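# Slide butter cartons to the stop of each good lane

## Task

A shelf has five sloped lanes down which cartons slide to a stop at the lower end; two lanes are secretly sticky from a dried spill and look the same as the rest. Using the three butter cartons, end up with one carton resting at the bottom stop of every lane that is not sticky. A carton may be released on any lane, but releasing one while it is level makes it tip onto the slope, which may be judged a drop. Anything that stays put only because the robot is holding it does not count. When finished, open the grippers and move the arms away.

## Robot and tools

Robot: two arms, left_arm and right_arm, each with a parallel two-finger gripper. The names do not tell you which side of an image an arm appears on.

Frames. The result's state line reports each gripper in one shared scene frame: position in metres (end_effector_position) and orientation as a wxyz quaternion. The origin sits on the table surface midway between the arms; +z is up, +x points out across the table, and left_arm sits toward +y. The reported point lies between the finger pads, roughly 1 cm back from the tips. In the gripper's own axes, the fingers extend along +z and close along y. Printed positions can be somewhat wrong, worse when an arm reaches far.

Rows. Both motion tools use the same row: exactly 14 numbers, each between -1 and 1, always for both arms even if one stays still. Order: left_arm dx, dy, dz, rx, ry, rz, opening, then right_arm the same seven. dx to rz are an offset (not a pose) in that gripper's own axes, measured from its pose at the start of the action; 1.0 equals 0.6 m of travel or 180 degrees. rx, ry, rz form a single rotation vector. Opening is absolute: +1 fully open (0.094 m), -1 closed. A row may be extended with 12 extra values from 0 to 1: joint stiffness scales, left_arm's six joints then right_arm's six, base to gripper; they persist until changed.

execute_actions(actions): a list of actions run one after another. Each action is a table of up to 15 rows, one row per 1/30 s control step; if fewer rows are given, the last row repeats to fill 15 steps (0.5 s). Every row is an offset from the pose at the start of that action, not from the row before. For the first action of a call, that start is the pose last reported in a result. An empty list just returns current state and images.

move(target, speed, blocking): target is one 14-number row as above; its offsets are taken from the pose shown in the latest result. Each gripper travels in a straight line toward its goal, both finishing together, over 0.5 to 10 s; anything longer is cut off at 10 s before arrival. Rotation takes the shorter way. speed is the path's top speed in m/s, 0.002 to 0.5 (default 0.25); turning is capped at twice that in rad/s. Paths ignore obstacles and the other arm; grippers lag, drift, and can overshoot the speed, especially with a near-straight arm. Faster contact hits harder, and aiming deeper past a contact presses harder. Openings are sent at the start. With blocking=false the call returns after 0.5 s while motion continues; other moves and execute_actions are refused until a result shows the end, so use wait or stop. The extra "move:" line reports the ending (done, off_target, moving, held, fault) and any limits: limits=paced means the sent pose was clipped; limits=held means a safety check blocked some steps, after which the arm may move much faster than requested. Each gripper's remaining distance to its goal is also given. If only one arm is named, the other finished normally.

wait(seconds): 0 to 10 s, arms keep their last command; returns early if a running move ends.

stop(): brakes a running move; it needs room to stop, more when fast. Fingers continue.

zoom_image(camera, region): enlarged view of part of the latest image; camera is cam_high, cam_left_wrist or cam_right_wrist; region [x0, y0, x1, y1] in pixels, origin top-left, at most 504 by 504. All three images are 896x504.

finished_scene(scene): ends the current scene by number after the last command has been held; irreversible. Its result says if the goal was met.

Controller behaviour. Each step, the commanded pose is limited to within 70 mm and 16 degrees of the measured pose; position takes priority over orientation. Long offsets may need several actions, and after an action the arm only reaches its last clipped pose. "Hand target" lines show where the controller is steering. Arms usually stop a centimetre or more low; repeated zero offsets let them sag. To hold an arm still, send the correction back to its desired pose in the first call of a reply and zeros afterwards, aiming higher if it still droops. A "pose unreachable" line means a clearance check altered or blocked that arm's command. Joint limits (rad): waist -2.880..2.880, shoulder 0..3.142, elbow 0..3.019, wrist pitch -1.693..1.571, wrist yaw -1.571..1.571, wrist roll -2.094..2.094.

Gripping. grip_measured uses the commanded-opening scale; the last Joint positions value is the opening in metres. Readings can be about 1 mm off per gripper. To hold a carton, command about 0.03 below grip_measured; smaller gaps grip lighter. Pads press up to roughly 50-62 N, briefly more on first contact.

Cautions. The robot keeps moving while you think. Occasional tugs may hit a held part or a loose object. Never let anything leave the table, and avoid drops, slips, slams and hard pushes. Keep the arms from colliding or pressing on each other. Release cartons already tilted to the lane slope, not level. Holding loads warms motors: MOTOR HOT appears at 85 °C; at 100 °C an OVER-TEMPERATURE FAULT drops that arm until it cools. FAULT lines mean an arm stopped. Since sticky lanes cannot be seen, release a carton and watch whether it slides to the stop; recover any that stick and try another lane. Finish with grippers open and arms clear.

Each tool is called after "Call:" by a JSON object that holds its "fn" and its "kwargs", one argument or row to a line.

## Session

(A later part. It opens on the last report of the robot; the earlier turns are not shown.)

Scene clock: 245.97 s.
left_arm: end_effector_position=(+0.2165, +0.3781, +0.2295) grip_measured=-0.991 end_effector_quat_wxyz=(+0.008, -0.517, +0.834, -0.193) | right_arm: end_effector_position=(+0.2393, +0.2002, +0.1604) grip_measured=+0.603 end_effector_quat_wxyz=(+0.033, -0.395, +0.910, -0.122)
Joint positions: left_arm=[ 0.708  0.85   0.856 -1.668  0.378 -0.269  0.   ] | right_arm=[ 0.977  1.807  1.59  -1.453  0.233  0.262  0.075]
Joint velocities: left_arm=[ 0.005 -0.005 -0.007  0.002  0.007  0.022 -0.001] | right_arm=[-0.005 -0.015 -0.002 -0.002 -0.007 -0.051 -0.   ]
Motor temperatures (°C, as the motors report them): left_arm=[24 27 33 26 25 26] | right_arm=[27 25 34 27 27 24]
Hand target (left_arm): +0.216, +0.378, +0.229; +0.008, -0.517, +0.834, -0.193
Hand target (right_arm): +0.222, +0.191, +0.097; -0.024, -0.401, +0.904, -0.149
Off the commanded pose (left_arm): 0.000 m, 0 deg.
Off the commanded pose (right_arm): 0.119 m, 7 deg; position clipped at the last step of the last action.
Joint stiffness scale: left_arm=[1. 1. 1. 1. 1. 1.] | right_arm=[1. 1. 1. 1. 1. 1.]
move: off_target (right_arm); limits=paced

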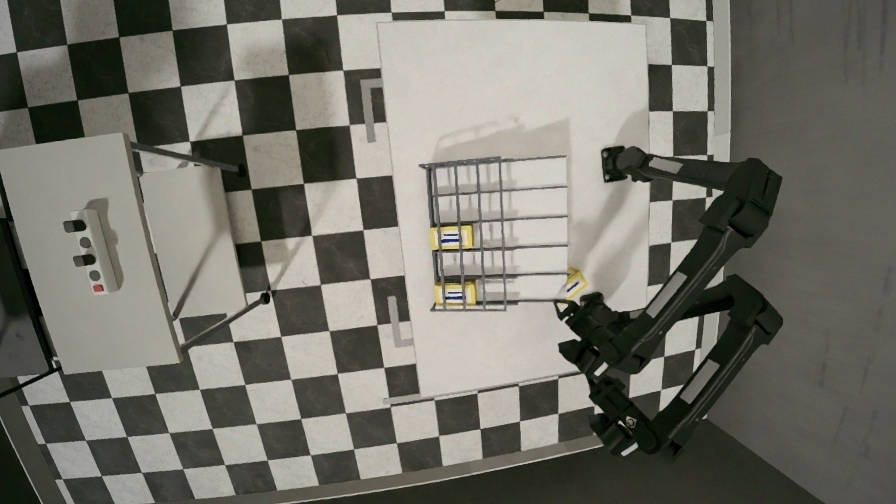

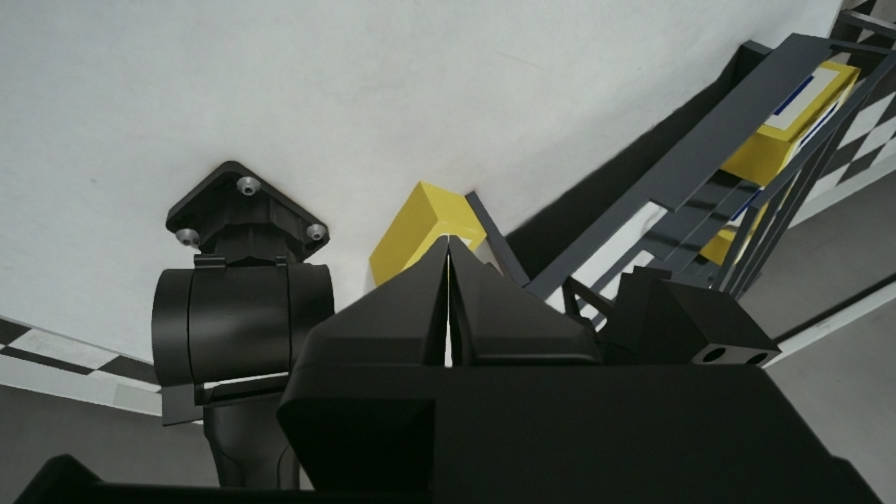

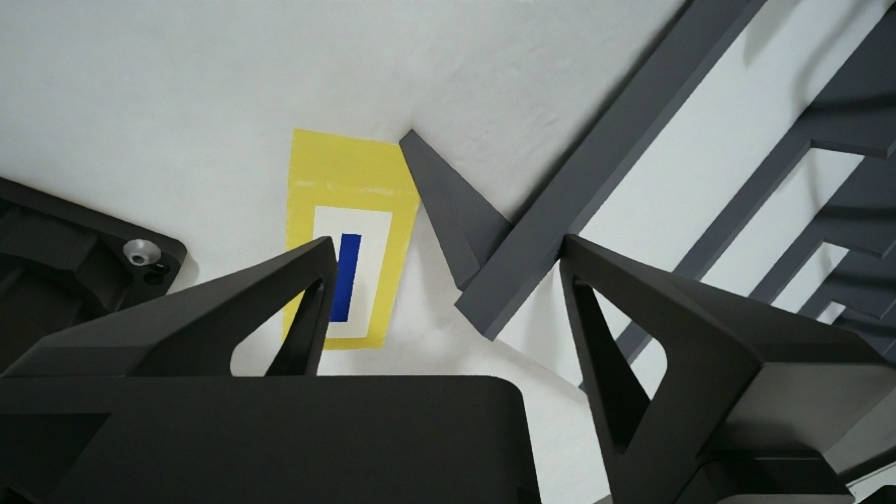

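Finger on shelf edge. Shift sideways first, then down.

Call:
{"fn": "move", "kwargs": {
  "target": [0,0,0,0,0,0,-1,0.02,0.085,-0.02,0,0,0,0.6],
  "speed": 0.08
}}

Call:
{"fn": "move", "kwargs": {
  "target": [0,0,0,0,0,0,-1,0,0,0.21,0,0,0,0.6],
  "speed": 0.08
}}

Scene clock: 249.70 s.
left_arm: end_effector_position=(+0.2165, +0.3781, +0.2295) grip_measured=-0.991 end_effector_quat_wxyz=(+0.008, -0.517, +0.834, -0.193) | right_arm: end_effector_position=(+0.2269, +0.2048, +0.1660) grip_measured=+0.603 end_effector_quat_wxyz=(+0.045, -0.378, +0.915, -0.132)
Joint positions: left_arm=[ 0.708  0.85   0.856 -1.668  0.378 -0.269  0.   ] | right_arm=[ 1.011  1.801  1.592 -1.469  0.26   0.333  0.075]
Joint velocities: left_arm=[ 0.005 -0.024 -0.007  0.002  0.007 -0.007 -0.001] | right_arm=[-0.005 -0.015  0.007 -0.017  0.051  0.007  0.   ]
Motor temperatures (°C, as the motors report them): left_arm=[24 27 33 26 25 26] | right_arm=[27 25 33 27 27 24]
Hand target (left_arm): +0.216, +0.378, +0.229; +0.008, -0.517, +0.834, -0.193
Hand target (right_arm): +0.193, +0.225, +0.160; +0.032, -0.395, +0.910, -0.122
Off the commanded pose (left_arm): 0.000 m, 0 deg.
Off the commanded pose (right_arm): 0.041 m, 3 deg.
Joint stiffness scale: left_arm=[1. 1. 1. 1. 1. 1.] | right_arm=[1. 1. 1. 1. 1. 1.]
move: off_target (right_arm)

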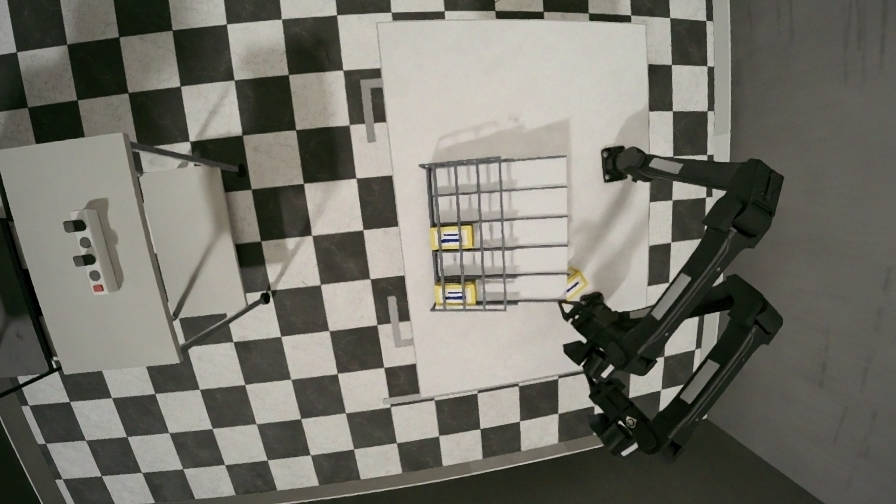

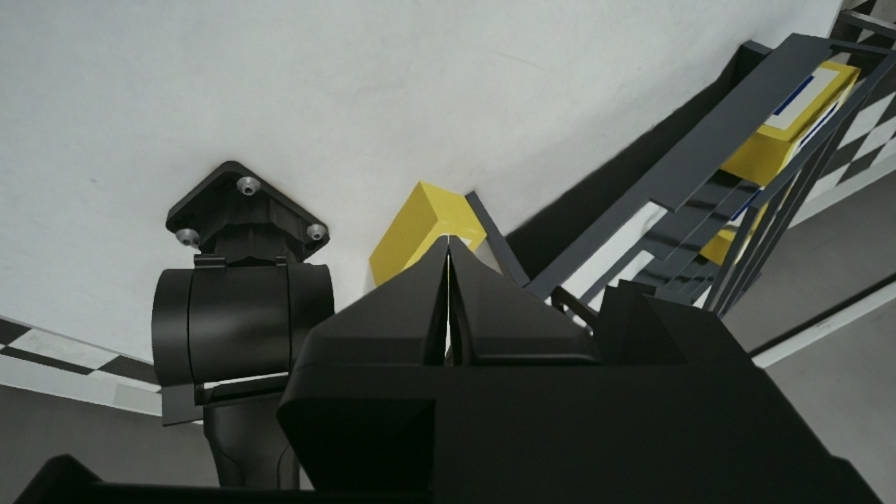

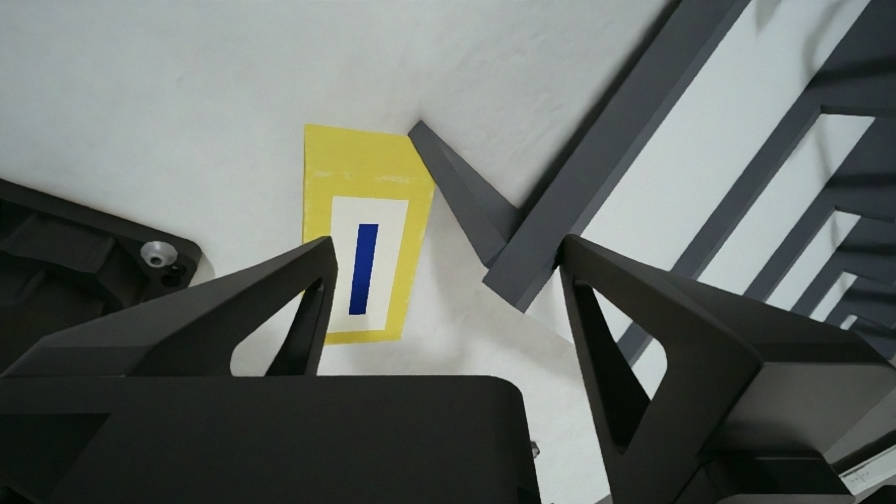

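Scene clock: 251.53 s.
left_arm: end_effector_position=(+0.2165, +0.3781, +0.2295) grip_measured=-0.991 end_effector_quat_wxyz=(+0.008, -0.517, +0.834, -0.193) | right_arm: end_effector_position=(+0.2657, +0.1900, +0.1435) grip_measured=+0.603 end_effector_quat_wxyz=(+0.108, -0.369, +0.917, -0.107)
Joint positions: left_arm=[ 0.708  0.85   0.856 -1.668  0.378 -0.269  0.   ] | right_arm=[ 0.946  1.747  1.455 -1.235  0.302  0.266  0.075]
Joint velocities: left_arm=[ 0.005  0.005 -0.007 -0.017  0.022 -0.022 -0.001] | right_arm=[-0.005 -0.005 -0.012  0.007 -0.095  0.022 -0.   ]
Motor temperatures (°C, as the motors report them): left_arm=[24 27 33 26 25 26] | right_arm=[27 25 33 27 27 24]
Hand target (left_arm): +0.216, +0.378, +0.229; +0.008, -0.517, +0.834, -0.193
Hand target (right_arm): +0.250, +0.176, +0.079; +0.046, -0.377, +0.916, -0.133
Off the commanded pose (left_arm): 0.000 m, 0 deg.
Off the commanded pose (right_arm): 0.100 m, 8 deg; position clipped at the last step of the last action.
Joint stiffness scale: left_arm=[1. 1. 1. 1. 1. 1.] | right_arm=[1. 1. 1. 1. 1. 1.]
move: off_target (right_arm); limits=paced

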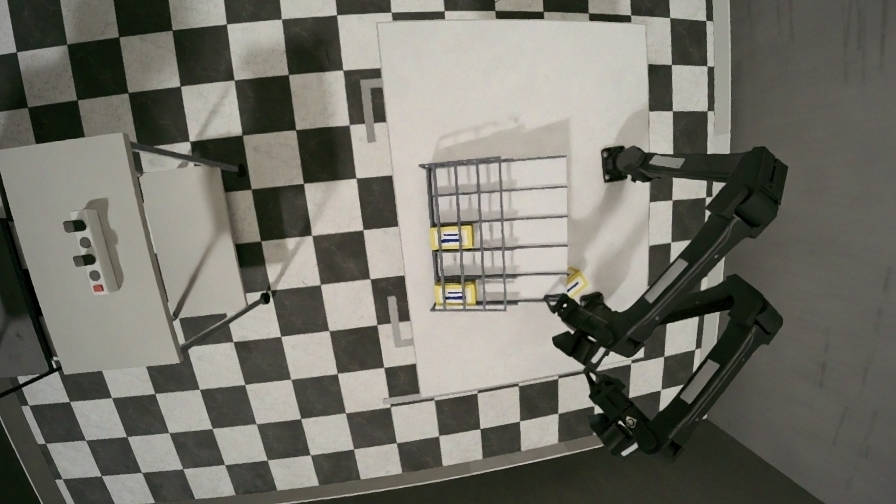

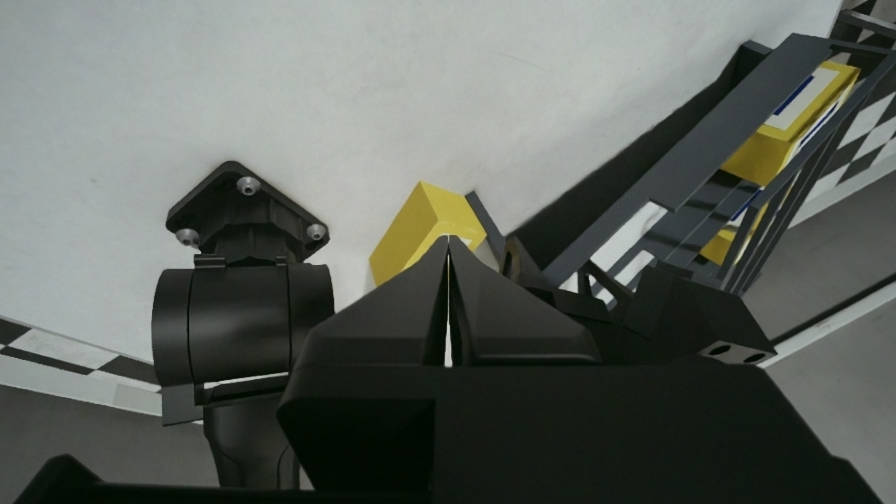

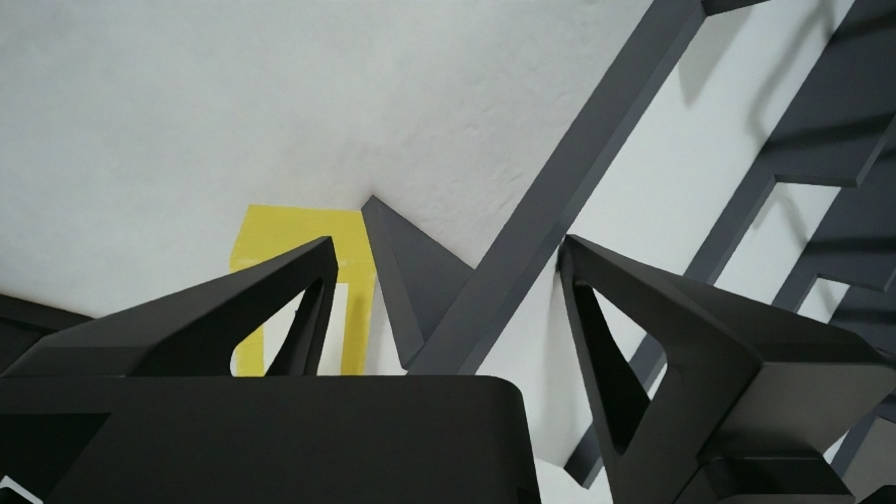

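Finger hooked inside the wall. Lift well, go to (0.195,0.225).

Call:
{"fn": "move", "kwargs": {
  "target": [0,0,0,0,0,0,-1,0,0,-0.12,0,0,0,0.6]
}}

Call:
{"fn": "move", "kwargs": {
  "target": [0,0,0,0,0,0,-1,0.02,0.13,0,0,0,0,0.6],
  "speed": 0.1
}}

Scene clock: 259.10 s.
left_arm: end_effector_position=(+0.2165, +0.3781, +0.2295) grip_measured=-0.991 end_effector_quat_wxyz=(+0.008, -0.517, +0.834, -0.193) | right_arm: end_effector_position=(+0.2432, +0.1875, +0.1985) grip_measured=+0.603 end_effector_quat_wxyz=(+0.097, -0.373, +0.916, -0.115)
Joint positions: left_arm=[ 0.708  0.85   0.856 -1.668  0.378 -0.269  0.   ] | right_arm=[ 0.981  1.7    1.54  -1.406  0.303  0.299  0.075]
Joint velocities: left_arm=[-0.005  0.005 -0.017 -0.002 -0.051 -0.022 -0.   ] | right_arm=[-0.005 -0.005 -0.017 -0.017 -0.066 -0.022 -0.001]
Motor temperatures (°C, as the motors report them): left_arm=[24 27 33 26 25 26] | right_arm=[27 25 32 27 27 24]
Hand target (left_arm): +0.216, +0.378, +0.229; +0.008, -0.517, +0.834, -0.193
Hand target (right_arm): +0.245, +0.197, +0.212; +0.108, -0.369, +0.917, -0.106
Off the commanded pose (left_arm): 0.000 m, 0 deg.
Off the commanded pose (right_arm): 0.018 m, 2 deg.
Joint stiffness scale: left_arm=[1. 1. 1. 1. 1. 1.] | right_arm=[1. 1. 1. 1. 1. 1.]
move: off_target (right_arm)

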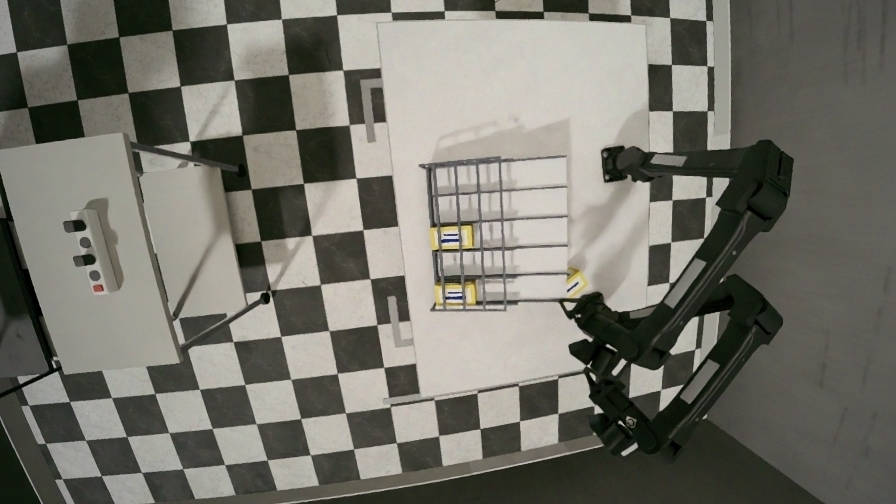

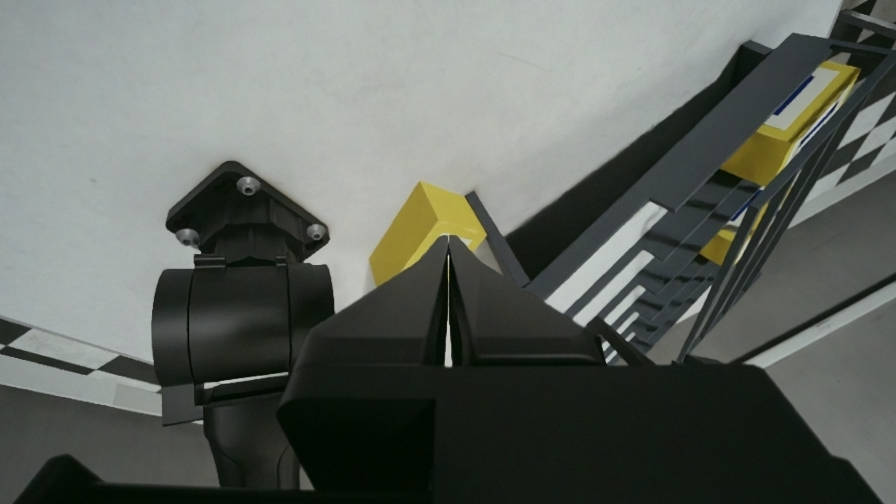

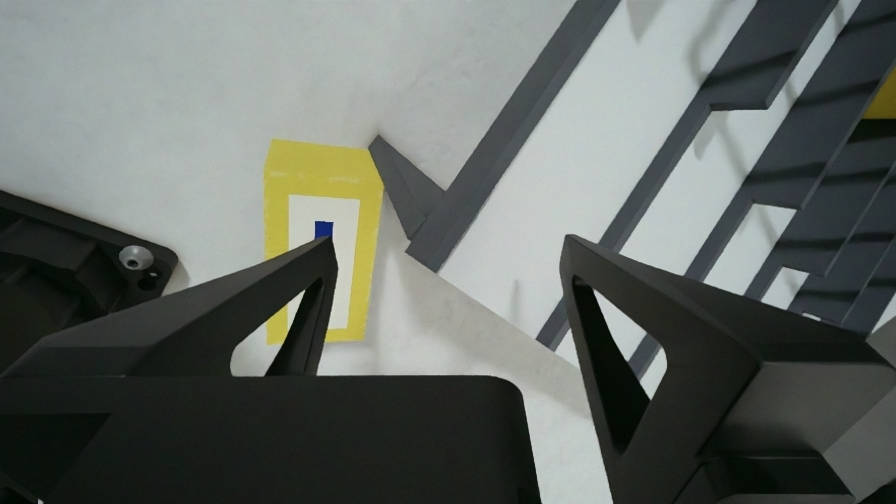

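Scene clock: 260.27 s.
left_arm: end_effector_position=(+0.2165, +0.3781, +0.2295) grip_measured=-0.991 end_effector_quat_wxyz=(+0.008, -0.517, +0.834, -0.193) | right_arm: end_effector_position=(+0.1830, +0.2254, +0.1740) grip_measured=+0.603 end_effector_quat_wxyz=(+0.094, -0.377, +0.914, -0.118)
Joint positions: left_arm=[ 0.708  0.85   0.856 -1.668  0.378 -0.269  0.   ] | right_arm=[ 1.117  1.748  1.539 -1.406  0.3    0.434  0.075]
Joint velocities: left_arm=[-0.005  0.015  0.002  0.007 -0.022  0.007 -0.   ] | right_arm=[-0.015  0.005  0.007  0.007  0.007 -0.022  0.   ]
Motor temperatures (°C, as the motors report them): left_arm=[24 27 33 26 25 26] | right_arm=[27 25 32 27 27 24]
Hand target (left_arm): +0.216, +0.378, +0.229; +0.008, -0.517, +0.834, -0.193
Hand target (right_arm): +0.183, +0.233, +0.175; +0.097, -0.373, +0.916, -0.115
Off the commanded pose (left_arm): 0.000 m, 0 deg.
Off the commanded pose (right_arm): 0.008 m, 1 deg.
Joint stiffness scale: left_arm=[1. 1. 1. 1. 1. 1.] | right_arm=[1. 1. 1. 1. 1. 1.]
move: done

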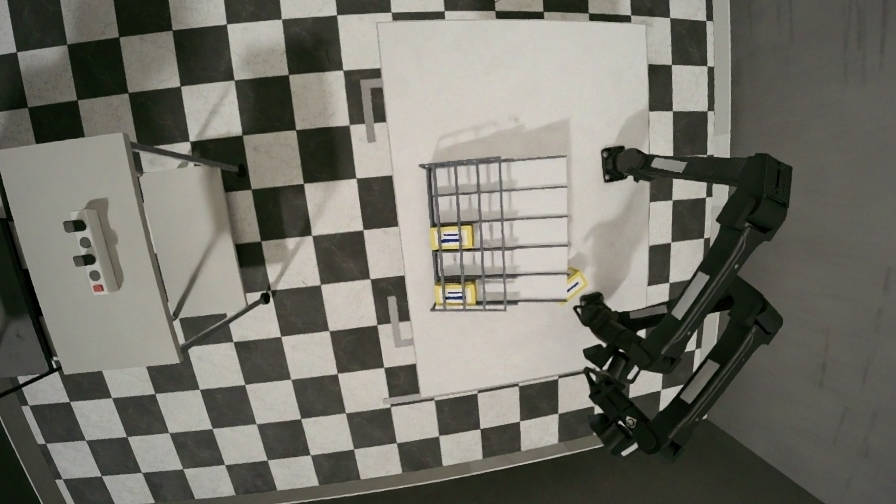

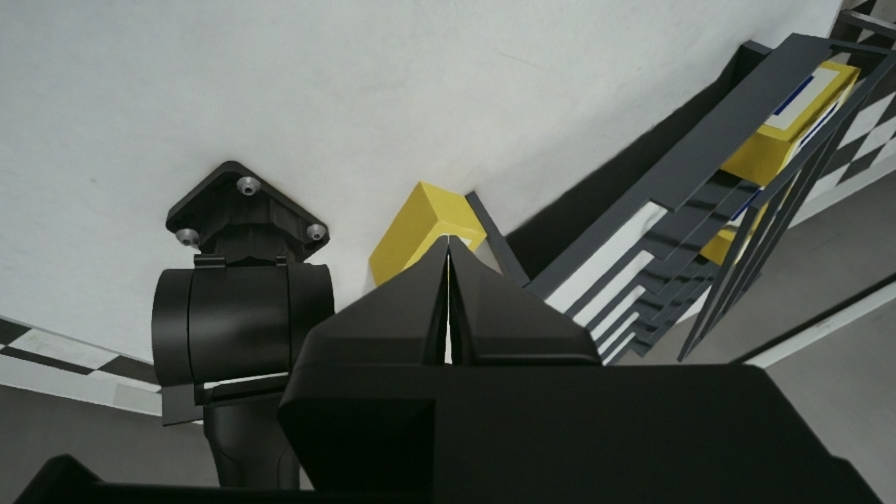

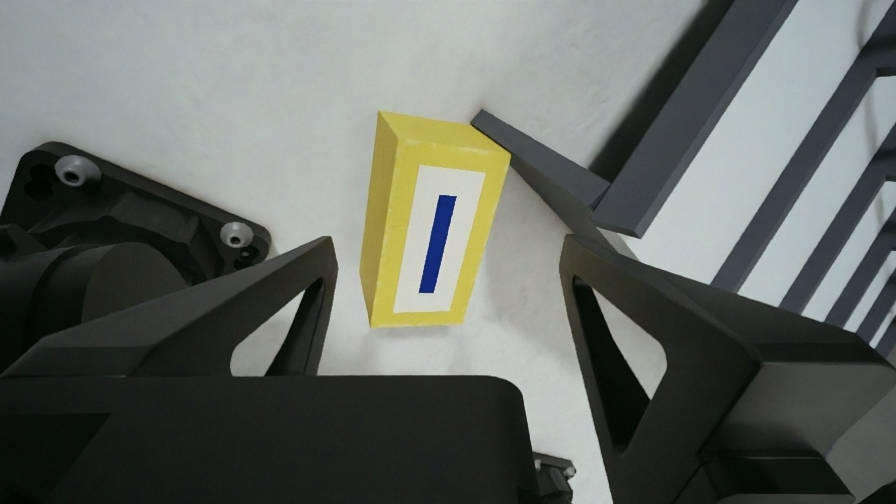

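Centred. Descend.

Call:
{"fn": "move", "kwargs": {
  "target": [0,0,0,0,0,0,-1,0,0,0.23,0,0,0,0.6],
  "speed": 0.08
}}

Scene clock: 264.27 s.
left_arm: end_effector_position=(+0.2165, +0.3781, +0.2295) grip_measured=-0.991 end_effector_quat_wxyz=(+0.008, -0.517, +0.834, -0.193) | right_arm: end_effector_position=(+0.2097, +0.2202, +0.0615) grip_measured=+0.602 end_effector_quat_wxyz=(+0.111, -0.383, +0.911, -0.104)
Joint positions: left_arm=[ 0.708  0.85   0.856 -1.668  0.378 -0.269  0.   ] | right_arm=[ 1.067  1.831  1.342 -1.064  0.304  0.36   0.075]
Joint velocities: left_arm=[-0.015 -0.005 -0.007 -0.012  0.007 -0.066 -0.002] | right_arm=[-0.005 -0.005  0.012  0.002 -0.022 -0.066  0.001]
Motor temperatures (°C, as the motors report them): left_arm=[24 27 33 26 25 26] | right_arm=[27 25 32 27 27 24]
Hand target (left_arm): +0.216, +0.378, +0.229; +0.008, -0.517, +0.834, -0.193
Hand target (right_arm): +0.219, +0.206, +0.043; +0.095, -0.377, +0.914, -0.118
Off the commanded pose (left_arm): 0.000 m, 0 deg.
Off the commanded pose (right_arm): 0.026 m, 3 deg.
Joint stiffness scale: left_arm=[1. 1. 1. 1. 1. 1.] | right_arm=[1. 1. 1. 1. 1. 1.]
move: off_target (right_arm)

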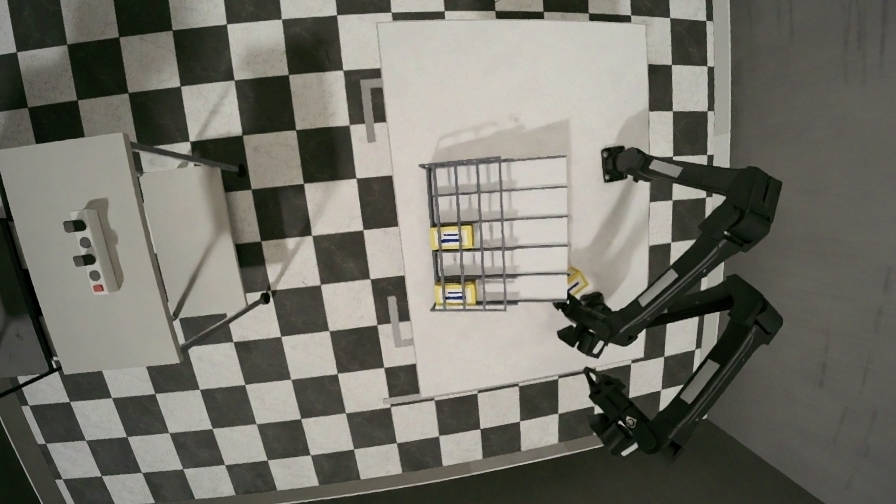

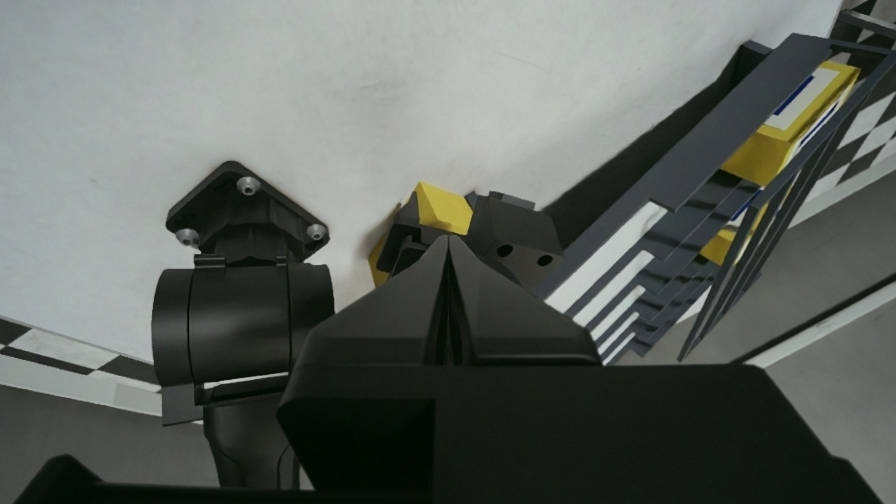

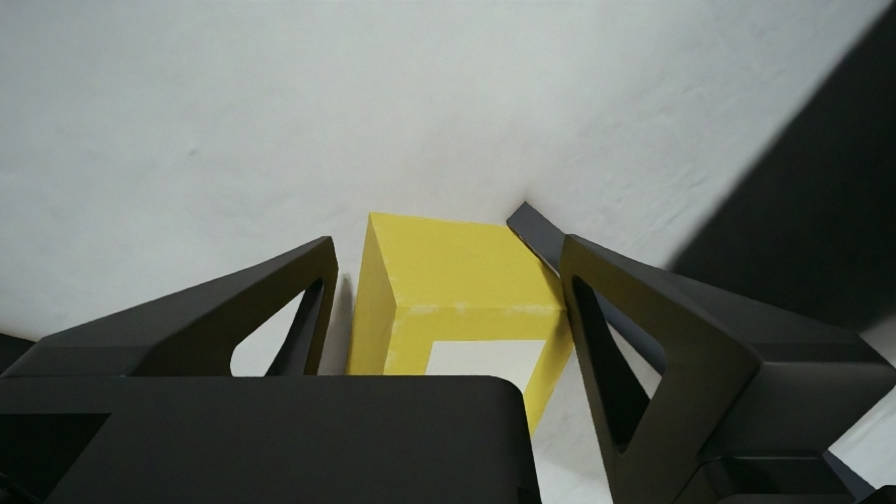

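Call:
{"fn": "move", "kwargs": {
  "target": [0,0,0,0,0,0,-1,0,0,0,0,0,0,-1]
}}

Call:
{"fn": "move", "kwargs": {
  "target": [0,0,0,0,0,0,-1,0,0,-0.32,0.07,0,0.26,-1],
  "speed": 0.15
}}

Scene clock: 266.80 s.
left_arm: end_effector_position=(+0.2165, +0.3781, +0.2295) grip_measured=-0.991 end_effector_quat_wxyz=(+0.008, -0.517, +0.834, -0.193) | right_arm: end_effector_position=(+0.2106, +0.2193, +0.0614) grip_measured=-0.988 end_effector_quat_wxyz=(+0.111, -0.383, +0.911, -0.105)
Joint positions: left_arm=[ 0.708  0.85   0.856 -1.668  0.378 -0.269  0.   ] | right_arm=[ 1.065  1.831  1.341 -1.064  0.306  0.358  0.001]
Joint velocities: left_arm=[-0.015 -0.005  0.027 -0.017  0.007  0.066 -0.001] | right_arm=[ 0.005 -0.005 -0.012 -0.017  0.022  0.022 -0.001]
Motor temperatures (°C, as the motors report them): left_arm=[24 27 33 26 25 26] | right_arm=[27 25 32 27 26 24]
Hand target (left_arm): +0.216, +0.378, +0.229; +0.008, -0.517, +0.834, -0.193
Hand target (right_arm): +0.210, +0.220, +0.061; +0.110, -0.383, +0.911, -0.104
Off the commanded pose (left_arm): 0.000 m, 0 deg.
Off the commanded pose (right_arm): 0.001 m, 0 deg.
Joint stiffness scale: left_arm=[1. 1. 1. 1. 1. 1.] | right_arm=[1. 1. 1. 1. 1. 1.]
move: done

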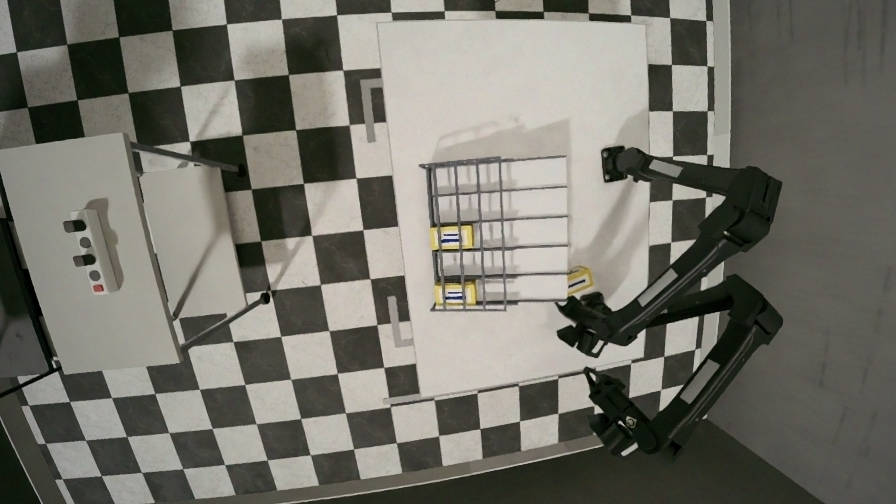

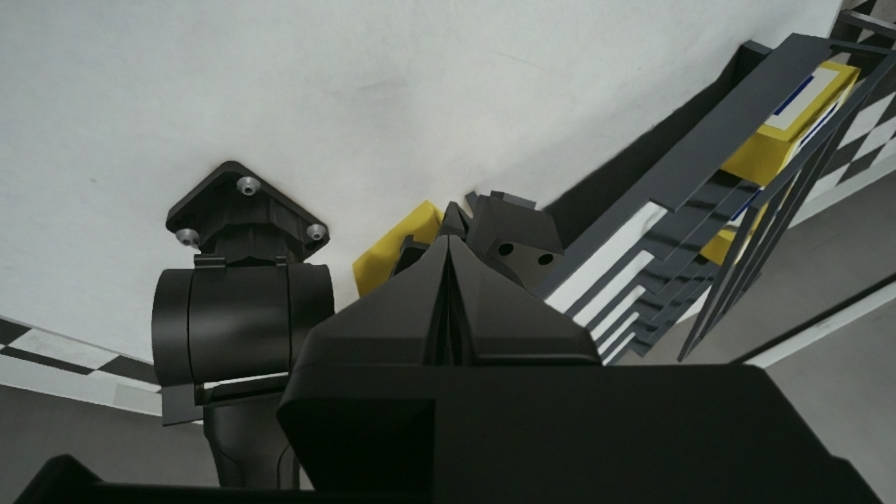

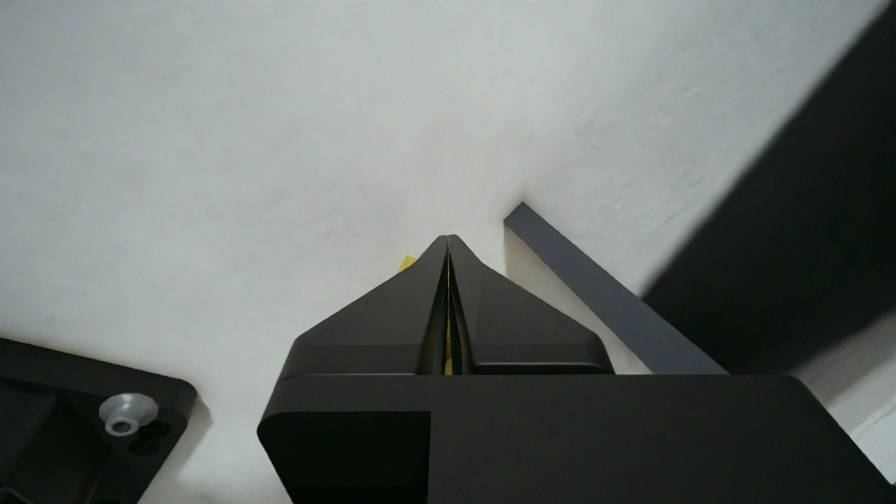

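Scene clock: 269.90 s.
left_arm: end_effector_position=(+0.2165, +0.3781, +0.2295) grip_measured=-0.991 end_effector_quat_wxyz=(+0.008, -0.517, +0.834, -0.193) | right_arm: end_effector_position=(+0.1741, +0.2167, +0.1667) grip_measured=-0.988 end_effector_quat_wxyz=(+0.150, -0.125, +0.968, -0.159)
Joint positions: left_arm=[ 0.708  0.85   0.856 -1.668  0.378 -0.269  0.   ] | right_arm=[ 1.162  1.795  1.558 -1.502  0.409  1.031  0.001]
Joint velocities: left_arm=[ 0.005  0.005 -0.002 -0.002  0.037 -0.051 -0.001] | right_arm=[ 0.005  0.005 -0.002  0.007 -0.051 -0.037  0.001]
Motor temperatures (°C, as the motors report them): left_arm=[24 27 33 26 25 26] | right_arm=[27 26 32 27 26 24]
Hand target (left_arm): +0.216, +0.378, +0.229; +0.008, -0.517, +0.834, -0.193
Hand target (right_arm): +0.175, +0.217, +0.165; +0.150, -0.126, +0.968, -0.159
Off the commanded pose (left_arm): 0.000 m, 0 deg.
Off the commanded pose (right_arm): 0.083 m, 18 deg; position and orientation clipped at the last step of the last action.
Joint stiffness scale: left_arm=[1. 1. 1. 1. 1. 1.] | right_arm=[1. 1. 1. 1. 1. 1.]
move: held (right_arm); limits=paced,held; held on 32 of 93 steps (right_arm), including the last (right_arm)
pose unreachable (right arm): on one or more control steps of this call, first in action 0 (counted from 0), this arm could not follow its commanded pose, so it was not sent that pose on those steps. On the call's last step it was still not sent that pose. It may still have moved: this result reports where it is.
cause: the commanded pose would bring a part of the arm too close to another arm (this arm's forearm (the part past joint 3) and the other arm's forearm (the part past joint 3)).

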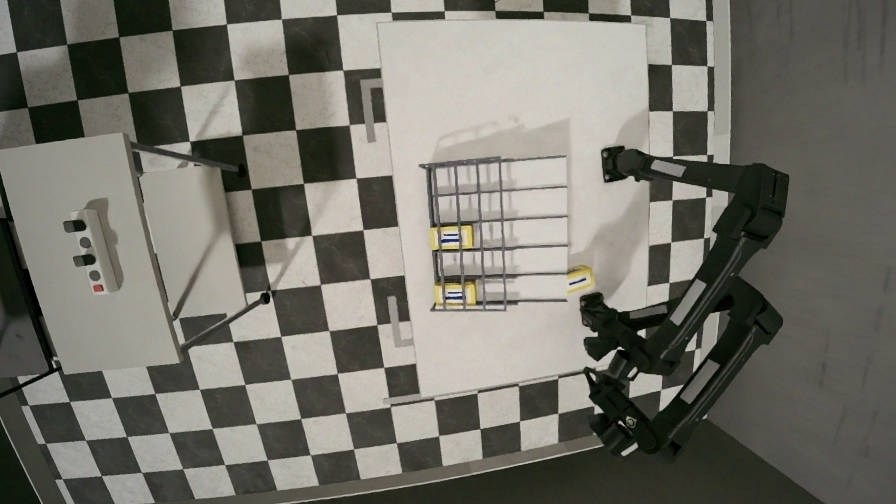

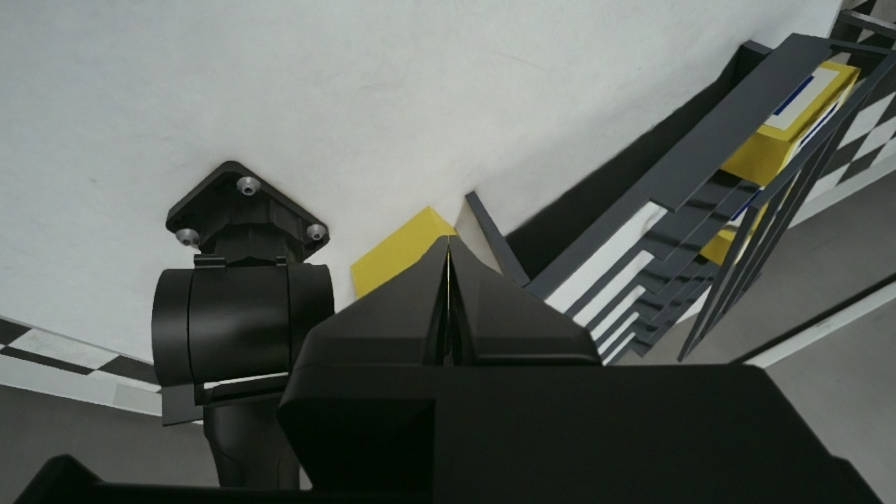

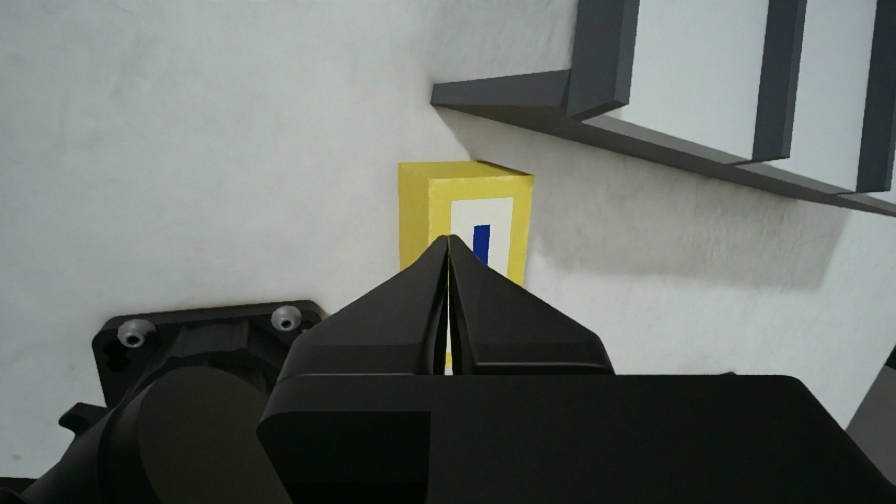

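Carton now aligned with gripper. Open, slight −y, descend, close.

Call:
{"fn": "move", "kwargs": {
  "target": [0,0,0,0,0,0,-1,0.03,-0.025,0.21,0,0,0,1],
  "speed": 0.08
}}

Call:
{"fn": "move", "kwargs": {
  "target": [0,0,0,0,0,0,-1,0,0,0,0,0,0,-1]
}}

Scene clock: 280.50 s.
left_arm: end_effector_position=(+0.2165, +0.3781, +0.2295) grip_measured=-0.991 end_effector_quat_wxyz=(+0.008, -0.517, +0.834, -0.193) | right_arm: end_effector_position=(+0.1977, +0.1649, +0.0588) grip_measured=+1.000 end_effector_quat_wxyz=(+0.152, -0.124, +0.968, -0.157)
Joint positions: left_arm=[ 0.708  0.85   0.856 -1.668  0.378 -0.269  0.   ] | right_arm=[ 1.083  1.795  1.253 -1.157  0.421  0.947  0.094]
Joint velocities: left_arm=[-0.015 -0.005 -0.002  0.007 -0.081 -0.007  0.   ] | right_arm=[-0.005  0.005 -0.007  0.002 -0.022  0.022  0.   ]
Motor temperatures (°C, as the motors report them): left_arm=[24 27 33 26 25 26] | right_arm=[27 26 32 27 26 24]
Hand target (left_arm): +0.216, +0.378, +0.229; +0.008, -0.517, +0.834, -0.193
Hand target (right_arm): +0.203, +0.164, +0.053; +0.150, -0.125, +0.968, -0.159
Off the commanded pose (left_arm): 0.000 m, 0 deg.
Off the commanded pose (right_arm): 0.007 m, 0 deg.
Joint stiffness scale: left_arm=[1. 1. 1. 1. 1. 1.] | right_arm=[1. 1. 1. 1. 1. 1.]
move: done; limits=held; held on 1 of 58 steps (left_arm)
pose unreachable (left arm): on one or more control steps of this call, first in action 0 (counted from 0), this arm could not follow its commanded pose, so it was not sent that pose on those steps. It may still have moved: this result reports where it is.
cause: the commanded pose would bring a part of the arm too close to another arm (this arm's forearm (the part past joint 3) and the other arm's forearm (the part past joint 3)).

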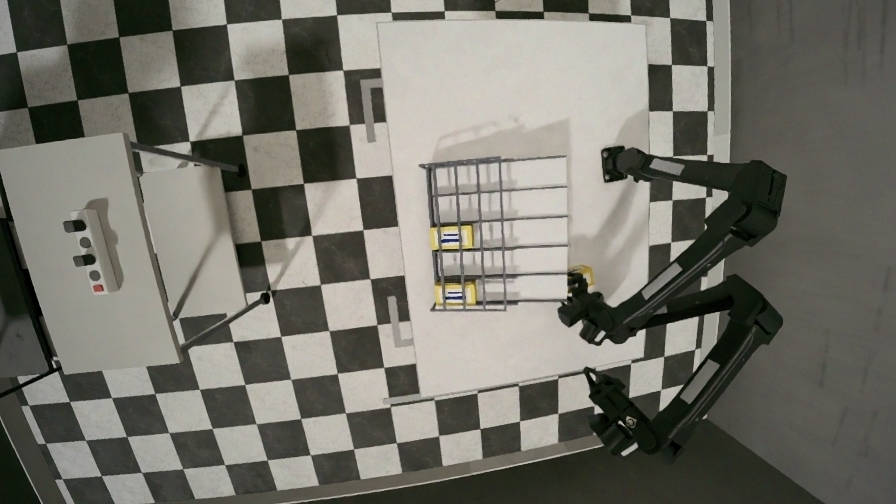

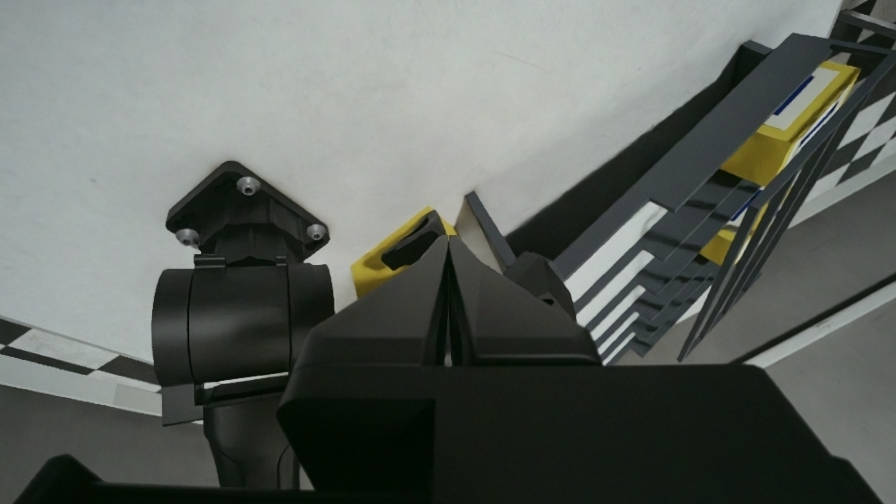

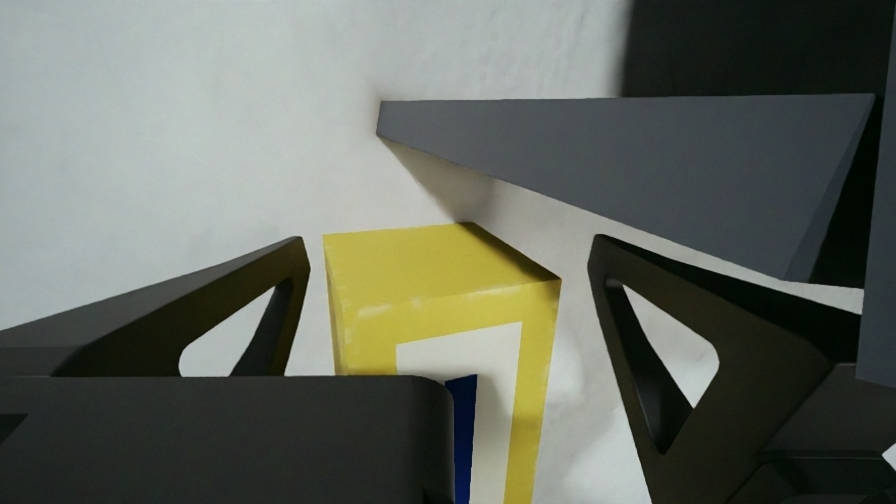

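Scene clock: 281.00 s.
left_arm: end_effector_position=(+0.2165, +0.3781, +0.2295) grip_measured=-0.991 end_effector_quat_wxyz=(+0.008, -0.517, +0.834, -0.193) | right_arm: end_effector_position=(+0.1975, +0.1647, +0.0585) grip_measured=+0.439 end_effector_quat_wxyz=(+0.151, -0.124, +0.968, -0.157)
Joint positions: left_arm=[ 0.708  0.85   0.856 -1.668  0.378 -0.269  0.   ] | right_arm=[ 1.083  1.795  1.252 -1.157  0.421  0.947  0.068]
Joint velocities: left_arm=[-0.015 -0.005 -0.002 -0.007  0.037 -0.037 -0.   ] | right_arm=[ 0.005  0.005  0.012  0.002 -0.037 -0.066 -0.   ]
Motor temperatures (°C, as the motors report them): left_arm=[24 27 33 26 25 26] | right_arm=[27 26 32 27 26 24]
Hand target (left_arm): +0.216, +0.378, +0.229; +0.008, -0.517, +0.834, -0.193
Hand target (right_arm): +0.198, +0.165, +0.059; +0.151, -0.124, +0.968, -0.157
Off the commanded pose (left_arm): 0.000 m, 0 deg.
Off the commanded pose (right_arm): 0.000 m, 0 deg.
Joint stiffness scale: left_arm=[1. 1. 1. 1. 1. 1.] | right_arm=[1. 1. 1. 1. 1. 1.]
move: done

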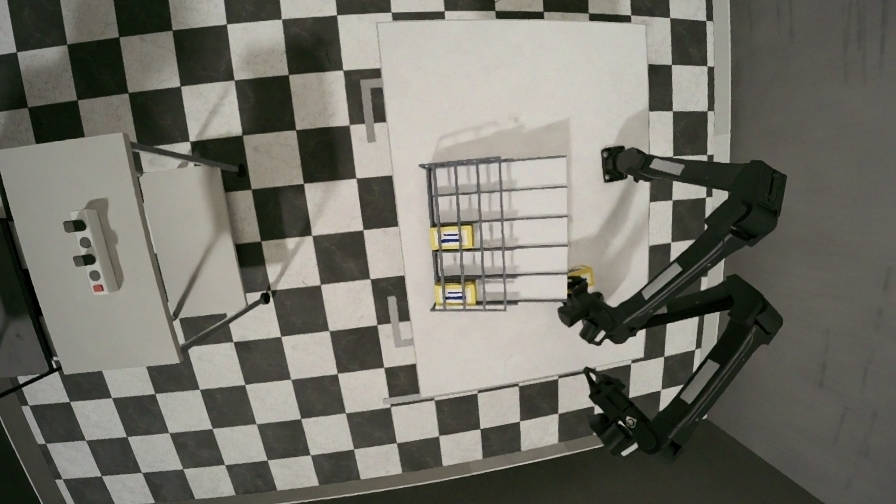

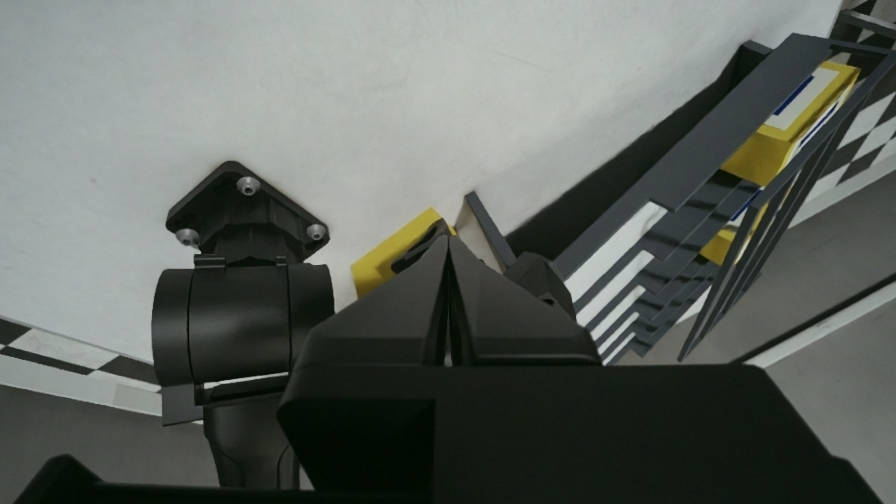

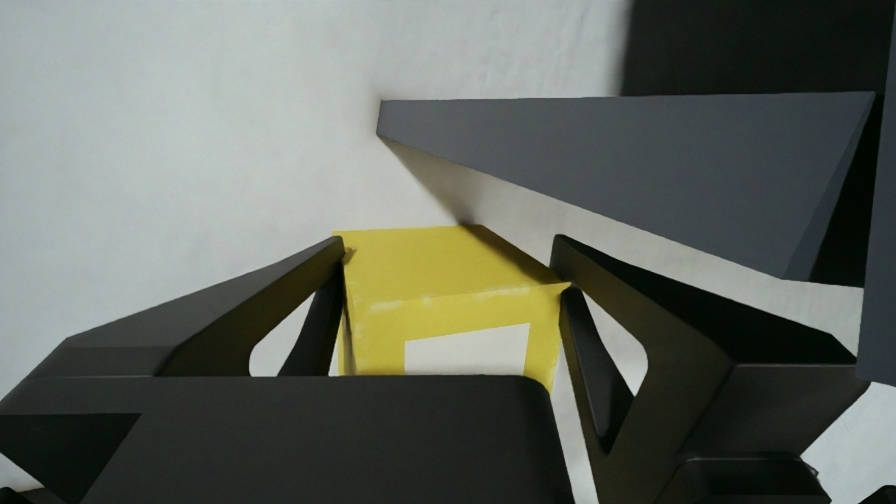

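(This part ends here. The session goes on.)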